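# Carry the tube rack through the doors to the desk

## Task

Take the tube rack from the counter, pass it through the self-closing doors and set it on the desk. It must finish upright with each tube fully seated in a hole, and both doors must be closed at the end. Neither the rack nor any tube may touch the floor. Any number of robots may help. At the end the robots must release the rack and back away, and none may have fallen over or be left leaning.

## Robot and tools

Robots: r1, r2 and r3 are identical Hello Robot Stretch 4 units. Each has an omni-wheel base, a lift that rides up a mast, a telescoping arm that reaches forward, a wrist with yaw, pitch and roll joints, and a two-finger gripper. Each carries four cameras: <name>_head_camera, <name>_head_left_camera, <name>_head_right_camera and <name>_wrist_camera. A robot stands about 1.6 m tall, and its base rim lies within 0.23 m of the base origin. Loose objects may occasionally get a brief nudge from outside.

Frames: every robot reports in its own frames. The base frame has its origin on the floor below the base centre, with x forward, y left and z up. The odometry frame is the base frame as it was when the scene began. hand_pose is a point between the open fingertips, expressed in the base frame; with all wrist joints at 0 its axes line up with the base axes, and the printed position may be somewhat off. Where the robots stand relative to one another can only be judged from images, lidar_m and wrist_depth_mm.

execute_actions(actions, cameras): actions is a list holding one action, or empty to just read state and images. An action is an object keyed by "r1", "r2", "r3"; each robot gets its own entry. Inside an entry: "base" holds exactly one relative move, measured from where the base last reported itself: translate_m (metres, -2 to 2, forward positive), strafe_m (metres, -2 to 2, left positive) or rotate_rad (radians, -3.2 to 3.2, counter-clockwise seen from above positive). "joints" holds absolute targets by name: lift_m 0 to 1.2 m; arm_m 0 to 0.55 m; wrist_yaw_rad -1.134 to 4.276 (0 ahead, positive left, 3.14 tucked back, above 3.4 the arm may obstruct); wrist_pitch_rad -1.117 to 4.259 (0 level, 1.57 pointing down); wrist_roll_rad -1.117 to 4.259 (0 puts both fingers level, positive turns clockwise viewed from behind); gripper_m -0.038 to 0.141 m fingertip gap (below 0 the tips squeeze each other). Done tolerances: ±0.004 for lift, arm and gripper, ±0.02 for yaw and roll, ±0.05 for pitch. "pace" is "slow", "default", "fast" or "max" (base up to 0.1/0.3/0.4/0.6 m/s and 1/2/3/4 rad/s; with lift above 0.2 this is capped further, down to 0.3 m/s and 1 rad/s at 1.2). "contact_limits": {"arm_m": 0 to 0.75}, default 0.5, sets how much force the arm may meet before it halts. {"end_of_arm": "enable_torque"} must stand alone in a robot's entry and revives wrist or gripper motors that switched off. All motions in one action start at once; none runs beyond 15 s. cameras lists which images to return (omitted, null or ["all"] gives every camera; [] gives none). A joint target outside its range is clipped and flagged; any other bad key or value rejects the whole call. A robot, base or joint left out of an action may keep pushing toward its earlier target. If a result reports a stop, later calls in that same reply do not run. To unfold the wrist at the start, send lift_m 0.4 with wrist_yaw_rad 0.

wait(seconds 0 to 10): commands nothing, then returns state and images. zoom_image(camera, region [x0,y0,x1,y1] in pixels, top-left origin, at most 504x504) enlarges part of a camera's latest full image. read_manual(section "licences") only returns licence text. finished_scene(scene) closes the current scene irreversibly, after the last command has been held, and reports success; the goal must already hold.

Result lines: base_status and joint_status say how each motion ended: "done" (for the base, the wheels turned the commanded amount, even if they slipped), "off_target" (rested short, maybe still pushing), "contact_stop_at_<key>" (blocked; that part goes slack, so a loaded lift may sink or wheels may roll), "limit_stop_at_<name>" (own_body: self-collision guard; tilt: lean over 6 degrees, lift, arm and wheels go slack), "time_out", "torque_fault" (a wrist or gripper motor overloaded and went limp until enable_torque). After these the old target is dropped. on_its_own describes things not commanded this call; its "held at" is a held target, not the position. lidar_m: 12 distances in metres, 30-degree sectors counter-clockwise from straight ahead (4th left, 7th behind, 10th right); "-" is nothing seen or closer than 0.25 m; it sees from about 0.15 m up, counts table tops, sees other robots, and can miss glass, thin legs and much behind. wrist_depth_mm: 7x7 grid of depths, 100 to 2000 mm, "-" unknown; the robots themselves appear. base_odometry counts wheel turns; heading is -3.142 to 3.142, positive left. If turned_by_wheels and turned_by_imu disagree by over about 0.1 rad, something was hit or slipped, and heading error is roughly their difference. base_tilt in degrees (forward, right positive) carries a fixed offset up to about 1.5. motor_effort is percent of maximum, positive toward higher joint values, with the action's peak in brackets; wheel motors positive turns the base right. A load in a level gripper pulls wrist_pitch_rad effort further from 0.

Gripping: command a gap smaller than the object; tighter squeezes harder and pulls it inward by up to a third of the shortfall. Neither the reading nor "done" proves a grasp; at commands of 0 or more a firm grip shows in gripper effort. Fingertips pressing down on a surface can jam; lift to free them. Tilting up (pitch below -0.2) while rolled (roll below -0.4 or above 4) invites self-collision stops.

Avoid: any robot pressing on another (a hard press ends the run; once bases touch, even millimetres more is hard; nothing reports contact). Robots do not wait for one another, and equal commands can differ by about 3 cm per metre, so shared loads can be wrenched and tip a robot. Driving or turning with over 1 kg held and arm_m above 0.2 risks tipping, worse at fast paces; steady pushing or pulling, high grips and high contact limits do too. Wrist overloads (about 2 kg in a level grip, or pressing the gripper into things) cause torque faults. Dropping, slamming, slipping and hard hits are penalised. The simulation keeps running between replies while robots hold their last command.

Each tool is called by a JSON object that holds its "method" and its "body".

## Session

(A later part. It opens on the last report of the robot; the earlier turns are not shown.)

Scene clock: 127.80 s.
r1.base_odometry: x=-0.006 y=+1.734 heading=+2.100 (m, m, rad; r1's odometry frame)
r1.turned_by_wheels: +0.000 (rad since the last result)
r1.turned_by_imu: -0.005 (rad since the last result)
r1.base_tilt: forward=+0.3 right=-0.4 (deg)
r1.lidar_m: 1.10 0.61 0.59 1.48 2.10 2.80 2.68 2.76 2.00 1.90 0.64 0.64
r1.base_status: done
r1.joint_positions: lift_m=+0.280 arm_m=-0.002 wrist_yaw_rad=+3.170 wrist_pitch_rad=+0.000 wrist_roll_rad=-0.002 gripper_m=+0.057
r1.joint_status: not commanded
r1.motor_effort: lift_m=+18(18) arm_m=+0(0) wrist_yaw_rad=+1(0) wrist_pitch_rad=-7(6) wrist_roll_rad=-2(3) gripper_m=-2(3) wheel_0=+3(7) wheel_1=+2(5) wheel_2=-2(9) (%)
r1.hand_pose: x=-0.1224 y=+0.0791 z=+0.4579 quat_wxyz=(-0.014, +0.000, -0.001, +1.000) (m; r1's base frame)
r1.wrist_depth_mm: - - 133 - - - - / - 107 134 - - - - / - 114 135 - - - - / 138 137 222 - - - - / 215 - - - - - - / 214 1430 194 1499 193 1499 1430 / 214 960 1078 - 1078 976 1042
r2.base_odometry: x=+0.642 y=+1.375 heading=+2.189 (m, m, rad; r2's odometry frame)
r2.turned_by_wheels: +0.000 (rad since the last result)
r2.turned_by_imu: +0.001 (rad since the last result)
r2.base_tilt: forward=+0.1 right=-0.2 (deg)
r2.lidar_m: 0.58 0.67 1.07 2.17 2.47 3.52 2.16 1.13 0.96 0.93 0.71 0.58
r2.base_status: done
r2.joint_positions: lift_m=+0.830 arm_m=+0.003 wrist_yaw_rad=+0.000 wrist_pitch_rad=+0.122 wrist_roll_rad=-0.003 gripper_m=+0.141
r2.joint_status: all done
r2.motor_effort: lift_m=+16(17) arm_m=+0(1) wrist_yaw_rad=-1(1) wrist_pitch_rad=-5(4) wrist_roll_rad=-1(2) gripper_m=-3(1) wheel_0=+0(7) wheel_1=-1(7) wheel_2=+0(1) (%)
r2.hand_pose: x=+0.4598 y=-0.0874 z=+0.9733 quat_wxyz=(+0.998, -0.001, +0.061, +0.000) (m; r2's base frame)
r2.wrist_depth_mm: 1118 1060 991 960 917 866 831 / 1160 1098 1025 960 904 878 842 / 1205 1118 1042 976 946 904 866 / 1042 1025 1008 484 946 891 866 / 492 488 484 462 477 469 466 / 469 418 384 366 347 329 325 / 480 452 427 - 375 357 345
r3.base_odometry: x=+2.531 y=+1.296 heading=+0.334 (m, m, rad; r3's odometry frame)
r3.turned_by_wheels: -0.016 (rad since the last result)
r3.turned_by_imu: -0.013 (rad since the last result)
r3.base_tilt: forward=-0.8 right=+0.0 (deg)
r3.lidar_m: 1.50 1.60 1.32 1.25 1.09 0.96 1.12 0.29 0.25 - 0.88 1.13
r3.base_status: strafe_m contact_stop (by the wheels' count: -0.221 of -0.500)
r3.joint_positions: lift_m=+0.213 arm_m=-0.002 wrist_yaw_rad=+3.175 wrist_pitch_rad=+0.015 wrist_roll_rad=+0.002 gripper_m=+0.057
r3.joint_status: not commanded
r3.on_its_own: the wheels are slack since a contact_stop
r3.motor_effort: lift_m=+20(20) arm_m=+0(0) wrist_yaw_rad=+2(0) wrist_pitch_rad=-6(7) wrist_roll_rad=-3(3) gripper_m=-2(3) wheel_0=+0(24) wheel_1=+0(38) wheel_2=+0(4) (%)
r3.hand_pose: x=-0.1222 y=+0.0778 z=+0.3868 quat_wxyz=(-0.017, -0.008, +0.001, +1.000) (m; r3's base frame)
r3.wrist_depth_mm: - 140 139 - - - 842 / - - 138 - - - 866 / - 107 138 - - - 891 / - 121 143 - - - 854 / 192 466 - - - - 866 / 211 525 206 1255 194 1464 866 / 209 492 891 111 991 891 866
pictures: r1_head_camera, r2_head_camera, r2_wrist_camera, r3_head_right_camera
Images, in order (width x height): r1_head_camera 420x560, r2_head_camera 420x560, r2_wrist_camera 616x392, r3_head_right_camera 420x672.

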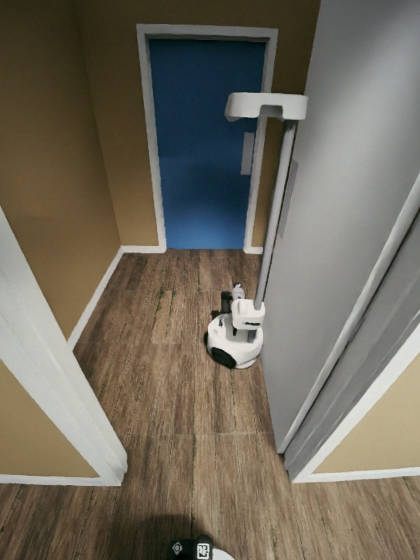

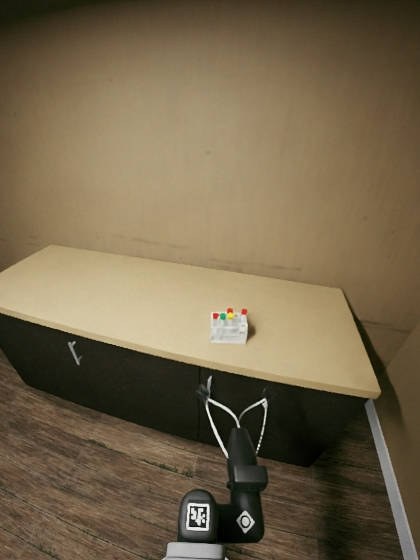

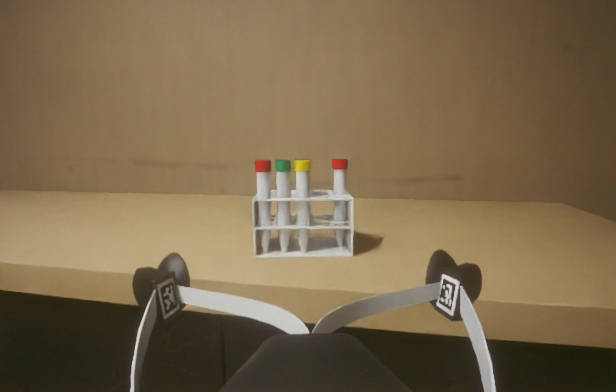

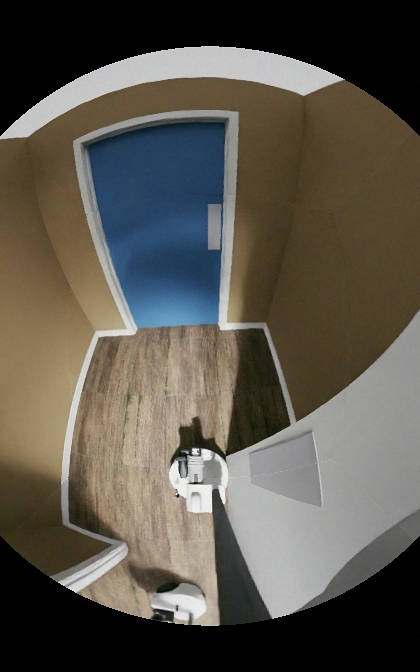

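{"method": "execute_actions", "body": {"actions": [{"r2": {"base": {"strafe_m": 0.005}, "joints": {"arm_m": 0.19, "lift_m": 0.823}}, "r3": {"base": {"strafe_m": 0.1}}, "r1": {"base": {"rotate_rad": 3.13}, "joints": {"lift_m": 0.4, "wrist_yaw_rad": 0}, "pace": "fast"}}], "cameras": ["r1_head_left_camera", "r2_wrist_camera", "r3_head_camera", "r3_head_right_camera"]}}

Scene clock: 174.77 s.
r1.base_odometry: x=-0.006 y=+1.734 heading=-1.054 (m, m, rad; r1's odometry frame)
r1.turned_by_wheels: +3.129 (rad since the last result)
r1.turned_by_imu: +3.145 (rad since the last result)
r1.base_tilt: forward=+0.4 right=-0.3 (deg)
r1.lidar_m: 2.67 2.73 2.02 1.91 0.66 0.63 1.08 0.60 0.59 1.37 2.09 2.73
r1.base_status: done
r1.joint_positions: lift_m=+0.400 arm_m=-0.002 wrist_yaw_rad=+0.001 wrist_pitch_rad=+0.000 wrist_roll_rad=-0.002 gripper_m=+0.057
r1.joint_status: all done
r1.motor_effort: lift_m=+18(21) arm_m=+0(0) wrist_yaw_rad=+0(6) wrist_pitch_rad=-7(6) wrist_roll_rad=+1(0) gripper_m=-3(4) wheel_0=-3(13) wheel_1=-3(13) wheel_2=-1(11) (%)
r1.hand_pose: x=+0.4570 y=-0.0873 z=+0.5783 quat_wxyz=(+1.000, -0.001, +0.000, +0.000) (m; r1's base frame)
r1.wrist_depth_mm: - - - - - - - / - - - - - - - / - - - - - - - / - - - - - - - / - - - - - - - / 1661 1756 193 1808 193 1756 1756 / 1182 1182 1308 - 1308 1182 1281
r2.base_odometry: x=+0.638 y=+1.372 heading=+2.190 (m, m, rad; r2's odometry frame)
r2.turned_by_wheels: +0.000 (rad since the last result)
r2.turned_by_imu: +0.001 (rad since the last result)
r2.base_tilt: forward=+0.0 right=-0.3 (deg)
r2.lidar_m: 0.58 0.66 1.08 2.17 2.48 3.52 2.13 1.15 0.95 0.94 0.72 0.58
r2.base_status: done
r2.joint_positions: lift_m=+0.823 arm_m=+0.189 wrist_yaw_rad=+0.000 wrist_pitch_rad=+0.122 wrist_roll_rad=-0.003 gripper_m=+0.141
r2.joint_status: all done
r2.motor_effort: lift_m=+16(16) arm_m=+6(6) wrist_yaw_rad=-2(1) wrist_pitch_rad=-5(5) wrist_roll_rad=-1(0) gripper_m=+0(4) wheel_0=+1(4) wheel_1=+0(5) wheel_2=+0(1) (%)
r2.hand_pose: x=+0.6462 y=-0.0874 z=+0.9663 quat_wxyz=(+0.998, -0.001, +0.061, +0.000) (m; r2's base frame)
r2.wrist_depth_mm: 917 866 820 768 732 707 683 / 946 878 831 798 759 732 683 / 976 917 866 809 768 732 707 / 960 917 778 274 778 741 715 / 459 455 274 272 375 445 439 / 300 266 266 277 263 260 293 / 223 223 224 - 223 211 224
r3.base_odometry: x=+2.499 y=+1.391 heading=+0.334 (m, m, rad; r3's odometry frame)
r3.turned_by_wheels: +0.000 (rad since the last result)
r3.turned_by_imu: +0.001 (rad since the last result)
r3.base_tilt: forward=-0.7 right=+0.0 (deg)
r3.lidar_m: 1.52 1.59 1.22 1.14 1.12 0.91 1.09 0.35 0.25 - 0.97 1.25
r3.base_status: done
r3.joint_positions: lift_m=+0.213 arm_m=-0.002 wrist_yaw_rad=+3.175 wrist_pitch_rad=+0.015 wrist_roll_rad=+0.002 gripper_m=+0.057
r3.joint_status: not commanded
r3.motor_effort: lift_m=+19(19) arm_m=+0(0) wrist_yaw_rad=+2(1) wrist_pitch_rad=-5(6) wrist_roll_rad=-2(1) gripper_m=-3(1) wheel_0=+4(7) wheel_1=-4(6) wheel_2=-1(1) (%)
r3.hand_pose: x=-0.1222 y=+0.0778 z=+0.3868 quat_wxyz=(-0.017, -0.008, +0.001, +1.000) (m; r3's base frame)
r3.wrist_depth_mm: - 140 139 - - - 842 / - - 138 - - - 831 / - 107 138 1308 - - 842 / - 121 142 - - - 842 / 192 569 - - - - 842 / 211 661 206 1229 194 1336 842 / 209 609 960 111 991 866 831
pictures: r1_head_left_camera, r2_wrist_camera, r3_head_camera, r3_head_right_camera
Images, in order (width x height): r1_head_left_camera 420x672, r2_wrist_camera 616x392, r3_head_camera 420x560, r3_head_right_camera 420x672.

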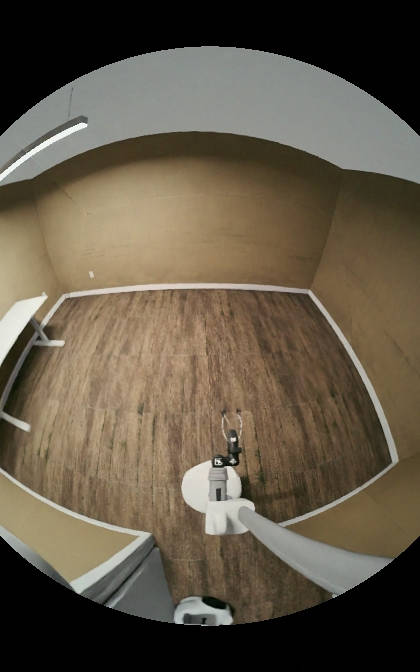

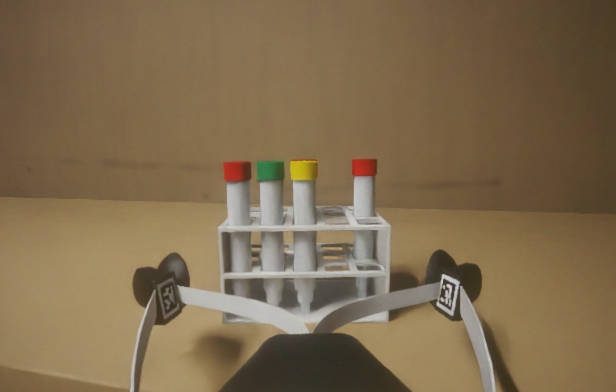

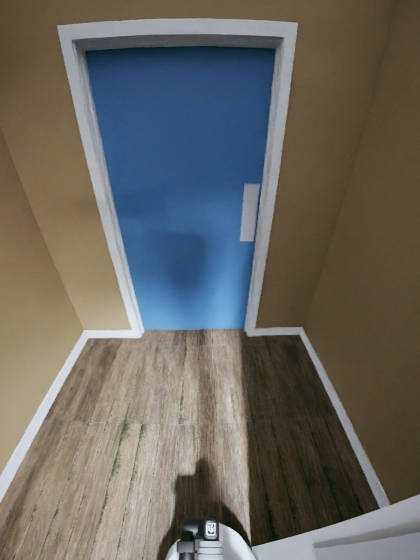

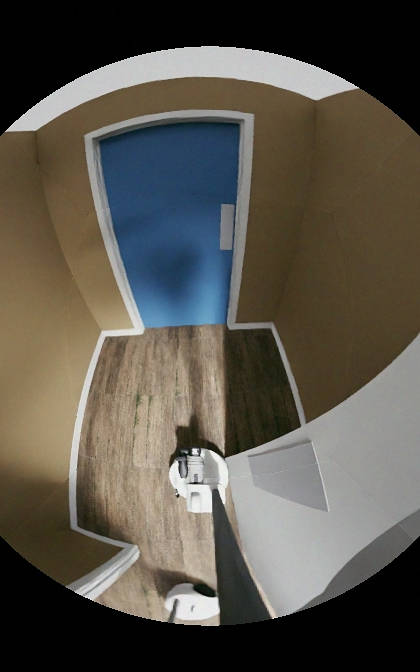

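{"method": "execute_actions", "body": {"actions": [{"r2": {"joints": {"arm_m": 0.26}, "pace": "slow", "contact_limits": {"arm_m": 0.2}}, "r3": {"base": {"translate_m": 0.9}, "pace": "fast"}, "r1": {"base": {"translate_m": -0.75}, "pace": "default"}}], "cameras": ["r1_head_left_camera", "r2_wrist_camera", "r2_head_camera", "r3_head_camera"]}}

Scene clock: 189.17 s.
r1.base_odometry: x=-0.376 y=+2.385 heading=-1.054 (m, m, rad; r1's odometry frame)
r1.turned_by_wheels: +0.000 (rad since the last result)
r1.turned_by_imu: -0.001 (rad since the last result)
r1.base_tilt: forward=+0.1 right=-0.3 (deg)
r1.lidar_m: 3.40 2.89 0.36 0.25 - 0.25 0.27 1.61 1.13 0.89 0.47 2.80
r1.base_status: done
r1.joint_positions: lift_m=+0.400 arm_m=-0.002 wrist_yaw_rad=+0.000 wrist_pitch_rad=+0.000 wrist_roll_rad=-0.002 gripper_m=+0.057
r1.joint_status: not commanded
r1.motor_effort: lift_m=+18(18) arm_m=+0(0) wrist_yaw_rad=+0(4) wrist_pitch_rad=-6(5) wrist_roll_rad=-2(1) gripper_m=-3(2) wheel_0=-16(21) wheel_1=+1(8) wheel_2=+8(23) (%)
r1.hand_pose: x=+0.4570 y=-0.0874 z=+0.5783 quat_wxyz=(+1.000, -0.001, +0.000, +0.000) (m; r1's base frame)
r1.wrist_depth_mm: - - - - - - - / - - - - - - - / - - - - - - - / - - - - - - - / - - - - - - - / 1618 1708 193 1756 193 1808 1708 / 1182 1182 1308 - 1255 1182 1255
r2.base_odometry: x=+0.638 y=+1.372 heading=+2.190 (m, m, rad; r2's odometry frame)
r2.turned_by_wheels: +0.000 (rad since the last result)
r2.turned_by_imu: +0.002 (rad since the last result)
r2.base_tilt: forward=+0.0 right=-0.2 (deg)
r2.lidar_m: 0.58 0.66 1.07 2.17 2.46 3.55 2.19 1.15 0.95 0.95 0.72 0.60
r2.base_status: not commanded
r2.joint_positions: lift_m=+0.823 arm_m=+0.259 wrist_yaw_rad=+0.000 wrist_pitch_rad=+0.122 wrist_roll_rad=-0.003 gripper_m=+0.141
r2.joint_status: all done
r2.motor_effort: lift_m=+16(16) arm_m=+6(5) wrist_yaw_rad=-2(1) wrist_pitch_rad=-4(5) wrist_roll_rad=-1(1) gripper_m=+0(1) wheel_0=+1(1) wheel_1=+1(0) wheel_2=+0(0) (%)
r2.contact_limits: arm_m 0.2
r2.hand_pose: x=+0.7162 y=-0.0874 z=+0.9663 quat_wxyz=(+0.998, -0.001, +0.061, +0.000) (m; r2's base frame)
r2.wrist_depth_mm: 842 798 750 715 683 647 621 / 878 809 768 723 683 654 627 / 878 842 788 741 707 668 640 / 891 831 198 654 707 683 654 / 459 459 202 224 236 445 439 / 300 264 200 205 207 262 291 / 223 224 211 - 217 211 224
r3.base_odometry: x=+3.349 y=+1.686 heading=+0.334 (m, m, rad; r3's odometry frame)
r3.turned_by_wheels: +0.000 (rad since the last result)
r3.turned_by_imu: +0.003 (rad since the last result)
r3.base_tilt: forward=-0.7 right=-0.1 (deg)
r3.lidar_m: 0.64 0.67 0.88 1.18 1.23 1.63 0.92 1.33 0.94 0.88 0.86 0.67
r3.base_status: done
r3.joint_positions: lift_m=+0.213 arm_m=-0.002 wrist_yaw_rad=+3.175 wrist_pitch_rad=+0.015 wrist_roll_rad=+0.002 gripper_m=+0.057
r3.joint_status: not commanded
r3.motor_effort: lift_m=+20(20) arm_m=+0(0) wrist_yaw_rad=+3(1) wrist_pitch_rad=-6(6) wrist_roll_rad=-5(2) gripper_m=-3(2) wheel_0=-1(12) wheel_1=+0(7) wheel_2=-1(13) (%)
r3.hand_pose: x=-0.1222 y=+0.0778 z=+0.3868 quat_wxyz=(-0.017, -0.008, +0.001, +1.000) (m; r3's base frame)
r3.wrist_depth_mm: - 140 140 1229 - 1708 1661 / - - 138 1255 - 1708 1661 / - 107 138 1160 - 1808 1661 / - 121 143 1205 - 1708 1661 / 192 1708 1808 1281 1808 1708 1661 / 211 1618 205 1205 193 1464 1464 / 210 1025 946 111 991 904 976
pictures: r1_head_left_camera, r2_head_camera, r2_wrist_camera, r3_head_camera
Images, in order (width x height): r1_head_left_camera 420x672, r2_head_camera 420x560, r2_wrist_camera 616x392, r3_head_camera 420x560.

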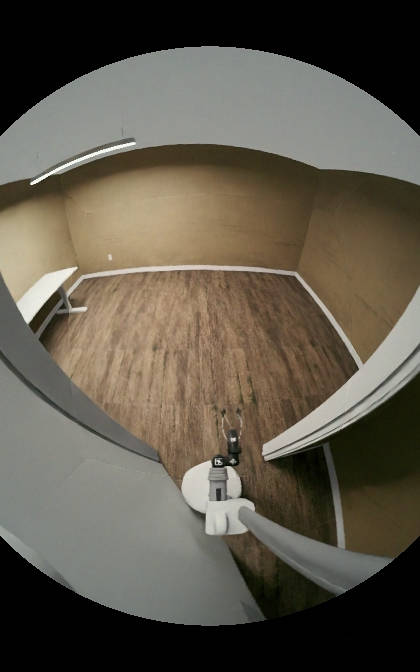

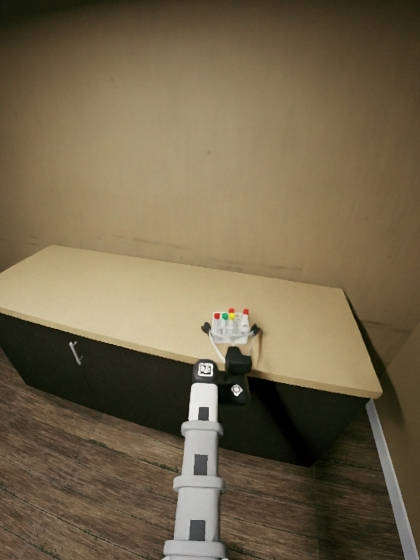

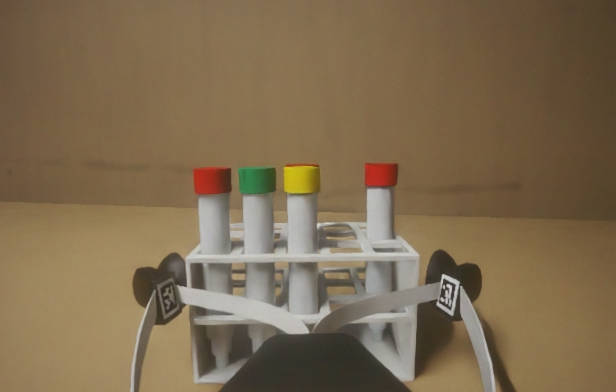

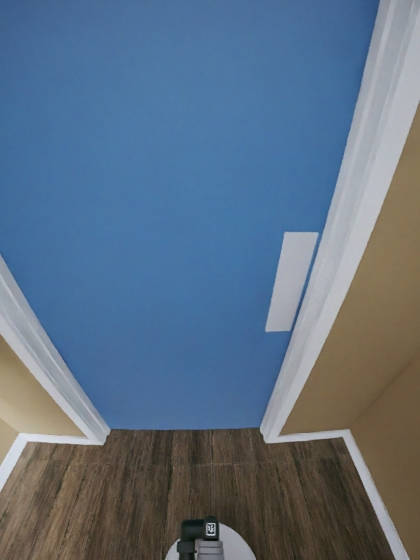

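{"method": "zoom_image", "body": {"camera": "r2_head_camera", "region": [190, 295, 280, 375]}}

Region (190, 295, 280, 375) of r2_head_camera's 420x560 image, scaled by 5.600, with more detail than that image has.

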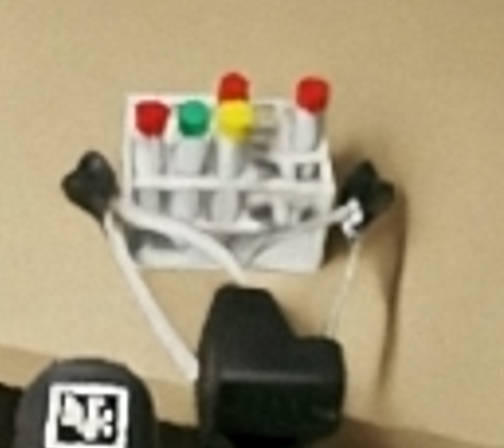

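{"method": "execute_actions", "body": {"actions": [{"r2": {"joints": {"arm_m": 0.28, "lift_m": 0.812}, "pace": "slow", "contact_limits": {"arm_m": 0.15}}, "r3": {"base": {"rotate_rad": 3.14}, "pace": "fast"}, "r1": {"base": {"translate_m": -0.5}, "pace": "default"}}], "cameras": ["r1_head_left_camera", "r2_wrist_camera", "r2_head_camera", "r3_head_camera"]}}

Scene clock: 200.57 s.
r1.base_odometry: x=-0.623 y=+2.820 heading=-1.055 (m, m, rad; r1's odometry frame)
r1.turned_by_wheels: -0.001 (rad since the last result)
r1.turned_by_imu: +0.000 (rad since the last result)
r1.base_tilt: forward=+0.4 right=-0.4 (deg)
r1.lidar_m: 3.90 0.41 0.25 - 1.31 0.25 0.77 1.63 1.15 1.07 1.02 0.78
r1.base_status: done
r1.joint_positions: lift_m=+0.400 arm_m=-0.002 wrist_yaw_rad=+0.000 wrist_pitch_rad=+0.000 wrist_roll_rad=-0.002 gripper_m=+0.057
r1.joint_status: not commanded
r1.motor_effort: lift_m=+17(18) arm_m=+0(0) wrist_yaw_rad=+0(1) wrist_pitch_rad=-7(5) wrist_roll_rad=+0(0) gripper_m=-2(2) wheel_0=-9(23) wheel_1=+0(7) wheel_2=+2(16) (%)
r1.hand_pose: x=+0.4570 y=-0.0874 z=+0.5783 quat_wxyz=(+1.000, -0.001, +0.000, +0.000) (m; r1's base frame)
r1.wrist_depth_mm: - - - - - - 488 / - - - - - - 492 / - - - - - - 496 / - - - - - - 500 / - - - - - - 496 / 1708 1708 194 1756 193 1756 496 / 1182 1182 1308 - 1336 1138 492
r2.base_odometry: x=+0.638 y=+1.372 heading=+2.190 (m, m, rad; r2's odometry frame)
r2.turned_by_wheels: +0.000 (rad since the last result)
r2.turned_by_imu: +0.001 (rad since the last result)
r2.base_tilt: forward=+0.0 right=-0.3 (deg)
r2.lidar_m: 0.57 0.67 1.08 2.18 2.47 3.54 2.14 1.14 0.95 0.94 0.69 0.58
r2.base_status: not commanded
r2.joint_positions: lift_m=+0.812 arm_m=+0.279 wrist_yaw_rad=+0.000 wrist_pitch_rad=+0.122 wrist_roll_rad=-0.003 gripper_m=+0.141
r2.joint_status: all done
r2.motor_effort: lift_m=+16(18) arm_m=+6(5) wrist_yaw_rad=-1(1) wrist_pitch_rad=-4(5) wrist_roll_rad=-1(0) gripper_m=+1(1) wheel_0=+1(1) wheel_1=+1(1) wheel_2=+0(0) (%)
r2.contact_limits: arm_m 0.15
r2.hand_pose: x=+0.7362 y=-0.0874 z=+0.9553 quat_wxyz=(+0.998, -0.001, +0.061, +0.000) (m; r2's base frame)
r2.wrist_depth_mm: 820 778 732 699 654 634 603 / 831 788 750 707 676 640 609 / 866 809 759 723 683 654 627 / 866 809 196 238 591 661 634 / 421 418 200 200 214 410 404 / 277 243 200 202 216 240 268 / 204 205 202 - 204 201 211
r3.base_odometry: x=+3.349 y=+1.686 heading=-2.810 (m, m, rad; r3's odometry frame)
r3.turned_by_wheels: +3.140 (rad since the last result)
r3.turned_by_imu: +3.158 (rad since the last result)
r3.base_tilt: forward=-0.7 right=+0.0 (deg)
r3.lidar_m: 0.77 0.89 0.93 0.88 0.85 0.66 0.63 0.69 0.87 1.18 1.23 0.88
r3.base_status: done
r3.joint_positions: lift_m=+0.213 arm_m=-0.002 wrist_yaw_rad=+3.174 wrist_pitch_rad=+0.015 wrist_roll_rad=+0.002 gripper_m=+0.057
r3.joint_status: not commanded
r3.motor_effort: lift_m=+20(20) arm_m=+0(0) wrist_yaw_rad=+1(2) wrist_pitch_rad=-5(5) wrist_roll_rad=-3(2) gripper_m=-4(7) wheel_0=-2(9) wheel_1=+2(5) wheel_2=-1(9) (%)
r3.hand_pose: x=-0.1222 y=+0.0779 z=+0.3868 quat_wxyz=(-0.016, -0.008, +0.001, +1.000) (m; r3's base frame)
r3.wrist_depth_mm: - 140 140 788 788 683 683 / - - 139 778 768 683 676 / - 107 139 778 778 668 683 / - 121 143 778 778 683 676 / 192 798 788 778 778 676 676 / 210 788 206 788 194 676 683 / 209 798 778 111 768 668 668
pictures: r1_head_left_camera, r2_head_camera, r2_wrist_camera, r3_head_camera
Images, in order (width x height): r1_head_left_camera 420x672, r2_head_camera 420x560, r2_wrist_camera 616x392, r3_head_camera 420x560.

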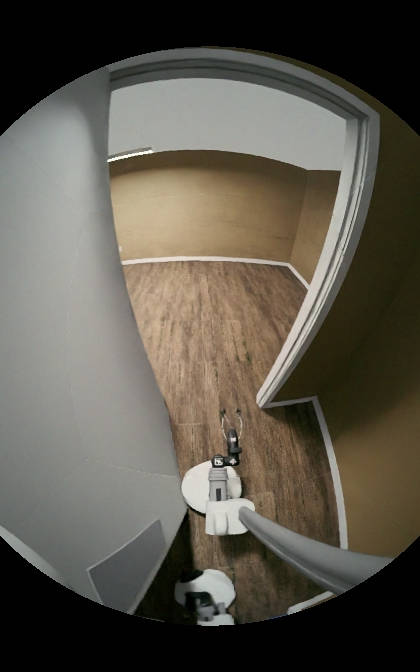

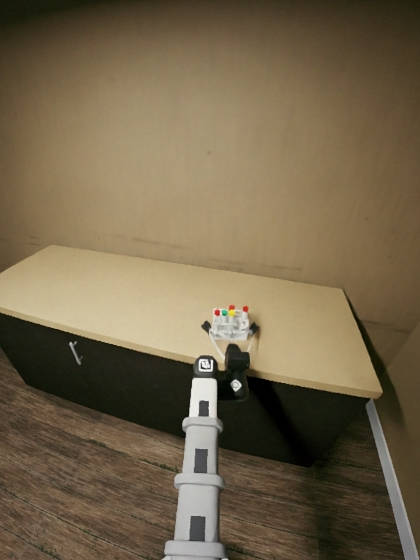

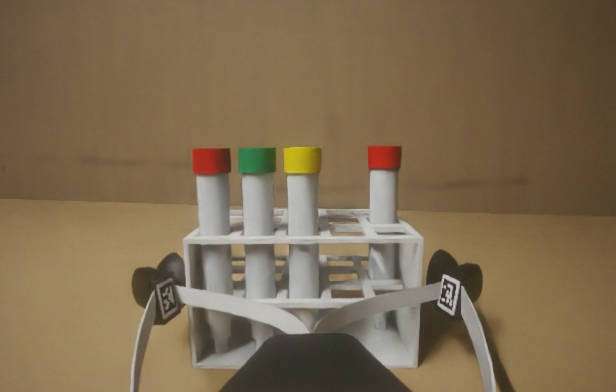

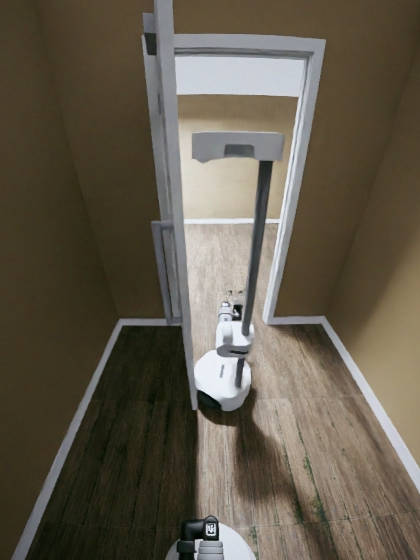

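{"method": "execute_actions", "body": {"actions": [{"r2": {"joints": {"gripper_m": 0.08}}, "r3": {"base": {"strafe_m": -0.1}}, "r1": {"base": {"strafe_m": 0.13}, "joints": {"arm_m": 0.25}, "pace": "slow"}}], "cameras": ["r1_head_left_camera", "r2_wrist_camera", "r2_head_camera"]}}

Scene clock: 208.30 s.
r1.base_odometry: x=-0.511 y=+2.884 heading=-1.054 (m, m, rad; r1's odometry frame)
r1.turned_by_wheels: +0.000 (rad since the last result)
r1.turned_by_imu: -0.002 (rad since the last result)
r1.base_tilt: forward=+0.4 right=-0.3 (deg)
r1.lidar_m: 3.89 0.31 0.25 - 0.25 0.25 0.77 0.79 1.29 1.21 0.99 0.90
r1.base_status: done
r1.joint_positions: lift_m=+0.400 arm_m=+0.248 wrist_yaw_rad=+0.000 wrist_pitch_rad=+0.000 wrist_roll_rad=-0.002 gripper_m=+0.057
r1.joint_status: all done
r1.motor_effort: lift_m=+18(17) arm_m=+10(10) wrist_yaw_rad=+0(1) wrist_pitch_rad=-6(6) wrist_roll_rad=+0(2) gripper_m=-2(2) wheel_0=-5(13) wheel_1=+9(15) wheel_2=+0(3) (%)
r1.hand_pose: x=+0.7077 y=-0.0874 z=+0.5783 quat_wxyz=(+1.000, -0.001, +0.000, +0.000) (m; r1's base frame)
r1.wrist_depth_mm: - - - - - - - / - - - - - - - / - - - - - - - / - - - - - - - / - - - - - - - / 1661 1708 194 1756 193 1756 1708 / 1182 1160 1281 - 1281 1182 1255
r2.base_odometry: x=+0.638 y=+1.372 heading=+2.190 (m, m, rad; r2's odometry frame)
r2.turned_by_wheels: +0.000 (rad since the last result)
r2.turned_by_imu: +0.002 (rad since the last result)
r2.base_tilt: forward=+0.0 right=-0.3 (deg)
r2.lidar_m: 0.58 0.66 1.09 2.17 2.47 3.53 2.18 1.14 0.95 0.95 0.70 0.59
r2.base_status: not commanded
r2.joint_positions: lift_m=+0.812 arm_m=+0.279 wrist_yaw_rad=+0.000 wrist_pitch_rad=+0.123 wrist_roll_rad=-0.003 gripper_m=+0.080
r2.joint_status: all done
r2.motor_effort: lift_m=+16(16) arm_m=+6(6) wrist_yaw_rad=-1(1) wrist_pitch_rad=-8(8) wrist_roll_rad=-1(1) gripper_m=-16(16) wheel_0=+1(1) wheel_1=+1(1) wheel_2=+0(0) (%)
r2.hand_pose: x=+0.7362 y=-0.0874 z=+0.9550 quat_wxyz=(+0.998, -0.001, +0.062, +0.000) (m; r2's base frame)
r2.wrist_depth_mm: 809 768 732 699 661 634 609 / 831 788 741 707 668 640 621 / 854 809 750 715 691 654 627 / 866 809 185 187 691 668 634 / 418 415 187 189 203 402 399 / 273 188 189 194 200 187 266 / 204 204 189 - 193 200 209
r3.base_odometry: x=+3.316 y=+1.781 heading=-2.810 (m, m, rad; r3's odometry frame)
r3.turned_by_wheels: +0.000 (rad since the last result)
r3.turned_by_imu: +0.000 (rad since the last result)
r3.base_tilt: forward=-0.7 right=+0.0 (deg)
r3.lidar_m: 0.78 0.83 1.04 0.99 0.83 0.67 0.65 0.68 0.80 1.07 1.11 1.52
r3.base_status: done
r3.joint_positions: lift_m=+0.213 arm_m=-0.002 wrist_yaw_rad=+3.174 wrist_pitch_rad=+0.015 wrist_roll_rad=+0.002 gripper_m=+0.057
r3.joint_status: not commanded
r3.motor_effort: lift_m=+19(20) arm_m=+0(1) wrist_yaw_rad=+4(2) wrist_pitch_rad=-6(6) wrist_roll_rad=-1(1) gripper_m=-1(2) wheel_0=+0(6) wheel_1=+0(9) wheel_2=+0(3) (%)
r3.hand_pose: x=-0.1222 y=+0.0779 z=+0.3868 quat_wxyz=(-0.016, -0.008, +0.001, +1.000) (m; r3's base frame)
r3.wrist_depth_mm: - 140 140 778 768 768 661 / - - 138 778 768 759 668 / - 107 138 778 768 768 676 / - 121 143 778 778 759 676 / 192 788 788 778 778 759 676 / 211 798 206 778 194 768 676 / 209 788 778 111 759 707 661
pictures: r1_head_left_camera, r2_head_camera, r2_wrist_camera
Images, in order (width x height): r1_head_left_camera 420x672, r2_head_camera 420x560, r2_wrist_camera 616x392.

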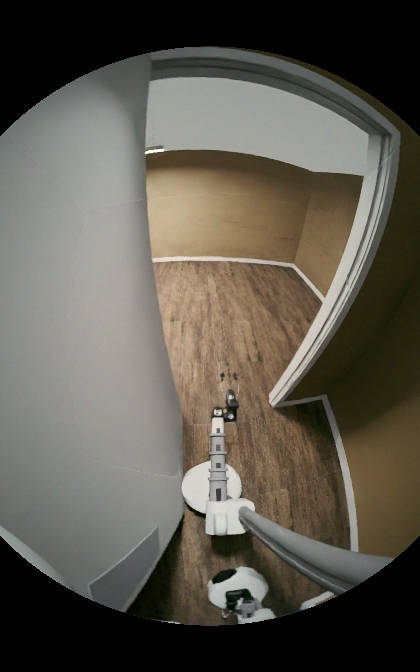

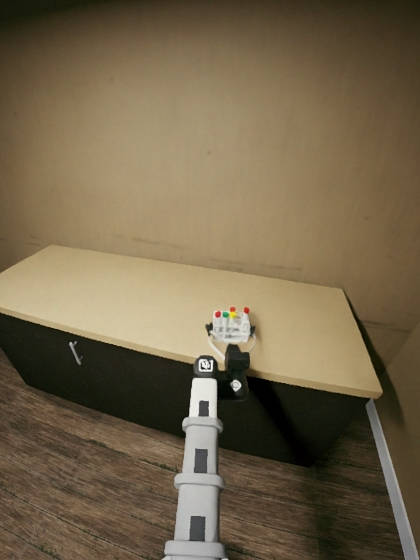

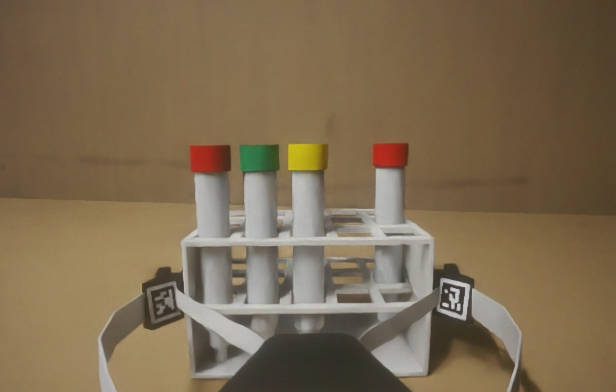

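{"method": "execute_actions", "body": {"actions": [{"r2": {"joints": {"gripper_m": 0.05}}, "r3": {"base": {"translate_m": -0.37}, "pace": "fast"}}], "cameras": ["r2_wrist_camera"]}}

{"method": "execute_actions", "body": {"actions": [{"r2": {"joints": {"lift_m": 0.86}, "pace": "slow"}, "r3": {"base": {"translate_m": -0.3}, "pace": "slow"}, "r1": {"base": {"translate_m": -0.3}, "pace": "slow"}}], "cameras": ["r1_head_left_camera", "r2_wrist_camera", "r2_head_camera", "r3_head_right_camera"]}}

Scene clock: 216.23 s.
r1.base_odometry: x=-0.511 y=+2.884 heading=-1.054 (m, m, rad; r1's odometry frame)
r1.turned_by_wheels: +0.000 (rad since the last result)
r1.turned_by_imu: -0.003 (rad since the last result)
r1.base_tilt: forward=+0.3 right=-0.3 (deg)
r1.lidar_m: 3.90 0.32 0.25 - 0.25 0.25 1.14 1.21 1.29 1.20 1.01 0.88
r1.base_status: not commanded
r1.joint_positions: lift_m=+0.400 arm_m=+0.248 wrist_yaw_rad=+0.000 wrist_pitch_rad=+0.000 wrist_roll_rad=-0.002 gripper_m=+0.057
r1.joint_status: not commanded
r1.motor_effort: lift_m=+17(18) arm_m=+10(10) wrist_yaw_rad=+2(1) wrist_pitch_rad=-7(5) wrist_roll_rad=+1(1) gripper_m=-2(4) wheel_0=-5(5) wheel_1=+9(9) wheel_2=+0(0) (%)
r1.hand_pose: x=+0.7077 y=-0.0874 z=+0.5783 quat_wxyz=(+1.000, -0.001, +0.000, +0.000) (m; r1's base frame)
r1.wrist_depth_mm: - - - - - - - / - - - - - - - / - - - - - - - / - - - - - - - / - - - - - - - / 1661 1708 194 1808 193 1756 1756 / 1182 1160 1281 - 1281 1182 1281
r2.base_odometry: x=+0.638 y=+1.372 heading=+2.190 (m, m, rad; r2's odometry frame)
r2.turned_by_wheels: +0.000 (rad since the last result)
r2.turned_by_imu: +0.002 (rad since the last result)
r2.base_tilt: forward=+0.1 right=-0.2 (deg)
r2.lidar_m: 0.59 0.65 1.08 2.18 2.48 3.53 2.16 1.15 0.93 0.94 0.71 0.58
r2.base_status: not commanded
r2.joint_positions: lift_m=+0.812 arm_m=+0.279 wrist_yaw_rad=+0.000 wrist_pitch_rad=+0.123 wrist_roll_rad=-0.003 gripper_m=+0.050
r2.joint_status: all done
r2.motor_effort: lift_m=+16(16) arm_m=+6(6) wrist_yaw_rad=-1(1) wrist_pitch_rad=-8(8) wrist_roll_rad=+0(0) gripper_m=-22(23) wheel_0=+1(1) wheel_1=+0(0) wheel_2=+0(0) (%)
r2.hand_pose: x=+0.7362 y=-0.0874 z=+0.9550 quat_wxyz=(+0.998, -0.001, +0.062, +0.000) (m; r2's base frame)
r2.wrist_depth_mm: 820 768 723 691 661 627 603 / 842 788 750 707 668 640 615 / 854 820 759 715 683 654 621 / 854 809 174 175 580 661 634 / 418 413 176 179 193 404 399 / 272 175 178 182 198 177 266 / 202 204 185 - 185 200 200
r3.base_odometry: x=+3.666 y=+1.901 heading=-2.809 (m, m, rad; r3's odometry frame)
r3.turned_by_wheels: +0.000 (rad since the last result)
r3.turned_by_imu: +0.000 (rad since the last result)
r3.base_tilt: forward=-0.7 right=+0.0 (deg)
r3.lidar_m: 1.13 1.18 1.03 0.93 0.41 0.30 0.26 0.28 0.41 0.73 1.12 1.54
r3.base_status: done
r3.joint_positions: lift_m=+0.213 arm_m=-0.002 wrist_yaw_rad=+3.175 wrist_pitch_rad=+0.015 wrist_roll_rad=+0.002 gripper_m=+0.057
r3.joint_status: not commanded
r3.motor_effort: lift_m=+20(20) arm_m=+0(0) wrist_yaw_rad=+2(3) wrist_pitch_rad=-4(6) wrist_roll_rad=+0(2) gripper_m=-2(2) wheel_0=+1(6) wheel_1=+1(4) wheel_2=+1(12) (%)
r3.hand_pose: x=-0.1222 y=+0.0779 z=+0.3868 quat_wxyz=(-0.016, -0.008, +0.001, +1.000) (m; r3's base frame)
r3.wrist_depth_mm: - 140 140 402 402 397 392 / - - 138 404 402 397 392 / - 107 138 404 402 394 392 / - 121 143 402 399 397 392 / 193 410 407 402 397 397 392 / 211 410 206 399 193 394 394 / 209 410 404 110 397 394 394
pictures: r2_wrist_camera
Images, in order (width x height): r2_wrist_camera 616x392.

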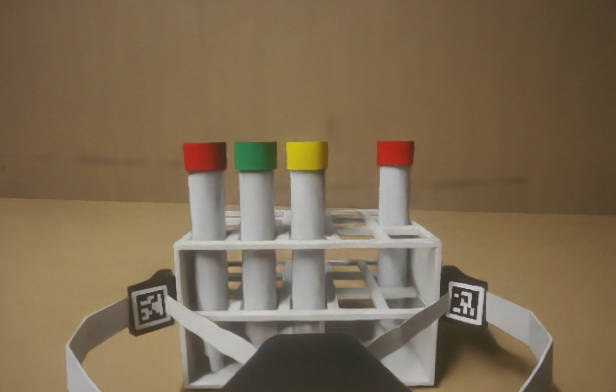

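Scene clock: 220.53 s.
r1.base_odometry: x=-0.659 y=+3.144 heading=-1.055 (m, m, rad; r1's odometry frame)
r1.turned_by_wheels: +0.000 (rad since the last result)
r1.turned_by_imu: -0.001 (rad since the last result)
r1.base_tilt: forward=+0.4 right=-0.2 (deg)
r1.lidar_m: 4.21 0.29 0.25 0.82 0.86 1.14 1.14 1.21 1.28 1.22 1.26 1.13
r1.base_status: done
r1.joint_positions: lift_m=+0.400 arm_m=+0.248 wrist_yaw_rad=+0.000 wrist_pitch_rad=+0.000 wrist_roll_rad=-0.002 gripper_m=+0.057
r1.joint_status: not commanded
r1.motor_effort: lift_m=+17(17) arm_m=+10(10) wrist_yaw_rad=+2(1) wrist_pitch_rad=-7(7) wrist_roll_rad=-2(1) gripper_m=-1(1) wheel_0=-6(8) wheel_1=-1(7) wheel_2=+2(9) (%)
r1.hand_pose: x=+0.7077 y=-0.0874 z=+0.5783 quat_wxyz=(+1.000, -0.001, +0.000, +0.000) (m; r1's base frame)
r1.wrist_depth_mm: 492 - - - - - - / 500 - - - - - - / 504 - - - - - - / 508 - - - - - - / 508 - - - - - - / 459 1661 194 1808 192 1808 1576 / 459 1182 1255 - 1281 1182 1182
r2.base_odometry: x=+0.638 y=+1.372 heading=+2.190 (m, m, rad; r2's odometry frame)
r2.turned_by_wheels: +0.000 (rad since the last result)
r2.turned_by_imu: +0.001 (rad since the last result)
r2.base_tilt: forward=+0.0 right=-0.3 (deg)
r2.lidar_m: 0.57 0.67 1.07 2.17 2.47 3.52 1.22 1.14 0.96 0.93 0.71 0.59
r2.base_status: not commanded
r2.joint_positions: lift_m=+0.860 arm_m=+0.279 wrist_yaw_rad=+0.000 wrist_pitch_rad=+0.123 wrist_roll_rad=-0.003 gripper_m=+0.050
r2.joint_status: all done
r2.motor_effort: lift_m=+22(26) arm_m=+6(6) wrist_yaw_rad=-1(1) wrist_pitch_rad=-8(8) wrist_roll_rad=+0(1) gripper_m=-19(21) wheel_0=+1(1) wheel_1=+0(0) wheel_2=+0(0) (%)
r2.hand_pose: x=+0.7362 y=-0.0874 z=+1.0024 quat_wxyz=(+0.998, -0.001, +0.062, +0.000) (m; r2's base frame)
r2.wrist_depth_mm: 820 768 723 699 654 621 597 / 831 788 750 707 668 640 615 / 866 820 759 723 683 661 627 / 891 831 173 176 683 661 640 / 574 574 177 178 193 559 549 / 377 175 179 181 198 177 366 / 279 281 186 - 193 277 273
r3.base_odometry: x=+3.949 y=+1.999 heading=-2.808 (m, m, rad; r3's odometry frame)
r3.turned_by_wheels: +0.001 (rad since the last result)
r3.turned_by_imu: -0.001 (rad since the last result)
r3.base_tilt: forward=-0.7 right=+0.0 (deg)
r3.lidar_m: 1.15 1.27 1.01 0.42 1.48 0.26 0.25 - 0.25 0.33 1.15 1.54
r3.base_status: done
r3.joint_positions: lift_m=+0.213 arm_m=-0.002 wrist_yaw_rad=+3.175 wrist_pitch_rad=+0.015 wrist_roll_rad=+0.002 gripper_m=+0.057
r3.joint_status: not commanded
r3.motor_effort: lift_m=+20(20) arm_m=+0(0) wrist_yaw_rad=+2(2) wrist_pitch_rad=-7(5) wrist_roll_rad=-3(2) gripper_m=-3(4) wheel_0=-4(17) wheel_1=-9(22) wheel_2=+25(28) (%)
r3.hand_pose: x=-0.1222 y=+0.0778 z=+0.3868 quat_wxyz=(-0.017, -0.008, +0.001, +1.000) (m; r3's base frame)
r3.wrist_depth_mm: - 140 140 366 399 439 - / - - 138 366 402 442 - / - 107 138 364 399 439 - / - 121 143 364 399 439 - / 192 304 336 362 399 439 - / 211 309 206 364 194 433 1281 / 209 306 334 111 402 415 891
pictures: r1_head_left_camera, r2_head_camera, r2_wrist_camera, r3_head_right_camera
Images, in order (width x height): r1_head_left_camera 420x672, r2_head_camera 420x560, r2_wrist_camera 616x392, r3_head_right_camera 420x672.

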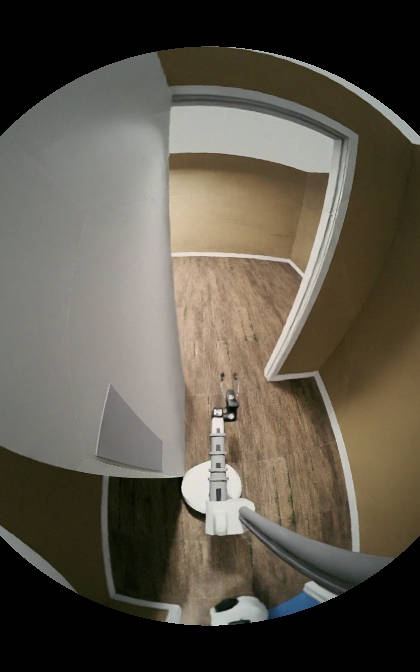

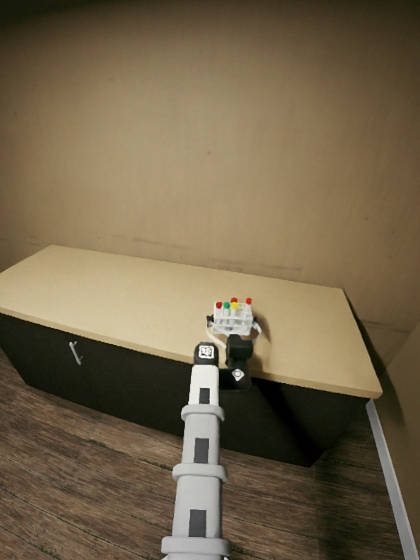

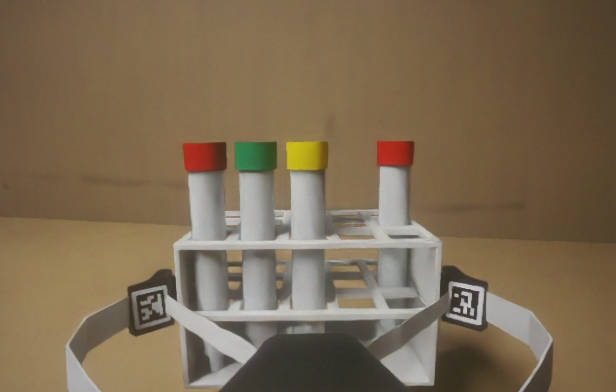

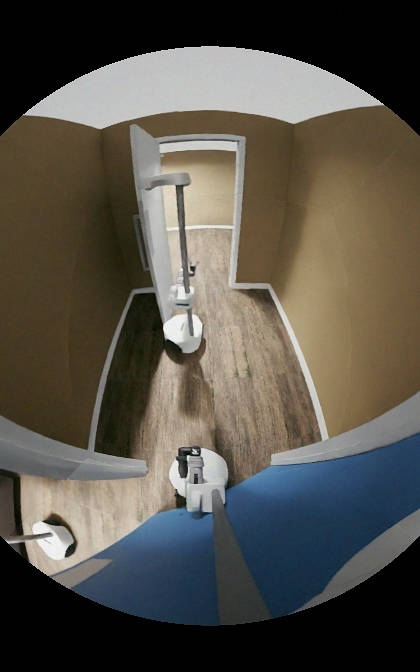

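{"method": "execute_actions", "body": {"actions": [{"r2": {"joints": {"arm_m": 0.0}}, "r3": {"base": {"translate_m": -0.75}, "pace": "default"}, "r1": {"base": {"translate_m": -0.2}, "joints": {"wrist_pitch_rad": 1.57, "gripper_m": 0.0, "arm_m": 0.3}, "pace": "slow"}}], "cameras": ["r1_head_left_camera", "r2_head_right_camera", "r3_head_right_camera"]}}

Scene clock: 234.17 s.
r1.base_odometry: x=-0.757 y=+3.318 heading=-1.056 (m, m, rad; r1's odometry frame)
r1.turned_by_wheels: -0.001 (rad since the last result)
r1.turned_by_imu: -0.004 (rad since the last result)
r1.base_tilt: forward=+0.3 right=-0.3 (deg)
r1.lidar_m: 0.29 0.34 0.87 0.82 0.84 1.10 0.73 0.78 1.30 1.23 1.28 1.29
r1.base_status: done
r1.joint_positions: lift_m=+0.400 arm_m=+0.299 wrist_yaw_rad=+0.000 wrist_pitch_rad=+1.570 wrist_roll_rad=-0.002 gripper_m=+0.000
r1.joint_status: all done
r1.motor_effort: lift_m=+18(17) arm_m=+8(10) wrist_yaw_rad=+0(0) wrist_pitch_rad=+2(3) wrist_roll_rad=-1(1) gripper_m=-5(4) wheel_0=-11(17) wheel_1=-3(6) wheel_2=+1(8) (%)
r1.hand_pose: x=+0.4697 y=-0.0874 z=+0.2897 quat_wxyz=(+0.707, -0.001, +0.707, +0.001) (m; r1's base frame)
r1.wrist_depth_mm: 277 436 504 500 496 500 496 / 265 407 504 504 500 500 500 / 252 375 504 508 508 504 500 / 239 347 508 504 504 504 504 / 225 320 508 512 508 508 508 / 213 293 183 190 182 512 512 / 202 244 430 - 512 512 512
r2.base_odometry: x=+0.638 y=+1.372 heading=+2.190 (m, m, rad; r2's odometry frame)
r2.turned_by_wheels: +0.000 (rad since the last result)
r2.turned_by_imu: +0.002 (rad since the last result)
r2.base_tilt: forward=+0.0 right=-0.2 (deg)
r2.lidar_m: 0.39 0.64 1.07 2.16 2.47 3.52 2.17 1.11 0.95 0.93 0.72 0.45
r2.base_status: not commanded
r2.joint_positions: lift_m=+0.860 arm_m=+0.004 wrist_yaw_rad=+0.000 wrist_pitch_rad=+0.124 wrist_roll_rad=-0.003 gripper_m=+0.050
r2.joint_status: all done
joint sent to its limit — the command would take r2.arm_m past its lower limit, so that joint was sent only as far as its limit.
r2.motor_effort: lift_m=+22(22) arm_m=-6(6) wrist_yaw_rad=-2(2) wrist_pitch_rad=-9(9) wrist_roll_rad=+0(1) gripper_m=-16(19) wheel_0=+1(1) wheel_1=+1(1) wheel_2=+0(0) (%)
r2.hand_pose: x=+0.4607 y=-0.0874 z=+1.0024 quat_wxyz=(+0.998, -0.001, +0.062, +0.000) (m; r2's base frame)
r2.wrist_depth_mm: 1118 1078 1025 976 891 866 842 / 1138 1098 1025 976 931 878 854 / 1160 1098 1042 1008 946 904 866 / 1205 1118 174 176 820 917 866 / 574 580 177 179 193 564 559 / 442 175 179 182 198 177 370 / 484 452 186 - 192 345 322
r3.base_odometry: x=+3.772 y=+1.844 heading=-2.418 (m, m, rad; r3's odometry frame)
r3.turned_by_wheels: +0.390 (rad since the last result)
r3.turned_by_imu: +0.394 (rad since the last result)
r3.base_tilt: forward=-0.7 right=+0.0 (deg)
r3.lidar_m: 0.73 0.97 0.88 0.37 0.25 - 0.26 0.26 0.54 1.21 1.50 0.71
r3.base_status: translate_m contact_stop (by the wheels' count: +0.225 of -0.750)
r3.joint_positions: lift_m=+0.213 arm_m=-0.002 wrist_yaw_rad=+3.175 wrist_pitch_rad=+0.015 wrist_roll_rad=+0.002 gripper_m=+0.057
r3.joint_status: not commanded
r3.on_its_own: the wheels are slack since a contact_stop
r3.motor_effort: lift_m=+20(21) arm_m=+0(0) wrist_yaw_rad=+2(2) wrist_pitch_rad=-6(6) wrist_roll_rad=-4(2) gripper_m=-2(0) wheel_0=+0(8) wheel_1=+0(17) wheel_2=+0(37) (%)
r3.hand_pose: x=-0.1222 y=+0.0778 z=+0.3868 quat_wxyz=(-0.017, -0.008, +0.001, +1.000) (m; r3's base frame)
r3.wrist_depth_mm: - 140 139 315 285 258 240 / - - 139 315 285 258 241 / - 107 138 306 286 259 241 / - 121 143 312 285 260 241 / 193 392 353 315 282 259 241 / 211 407 206 310 193 256 241 / 208 404 349 111 277 250 241
pictures: r1_head_left_camera, r2_head_right_camera, r3_head_right_camera
Images, in order (width x height): r1_head_left_camera 420x672, r2_head_right_camera 420x672, r3_head_right_camera 420x672.

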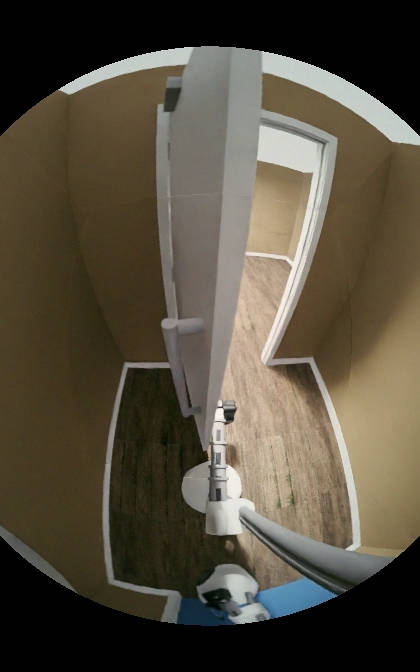

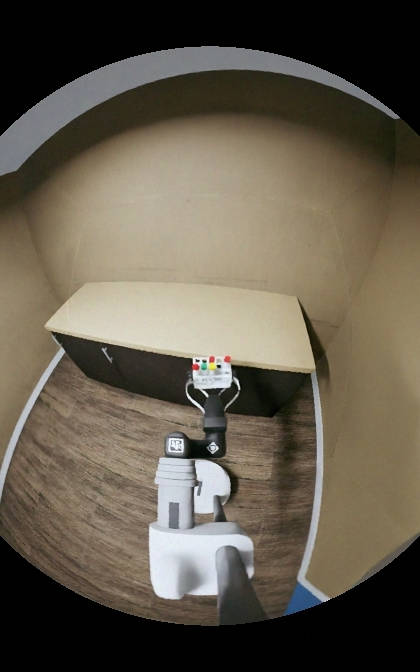

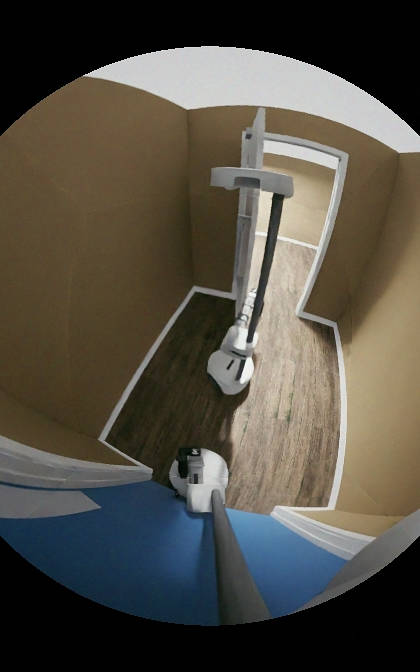

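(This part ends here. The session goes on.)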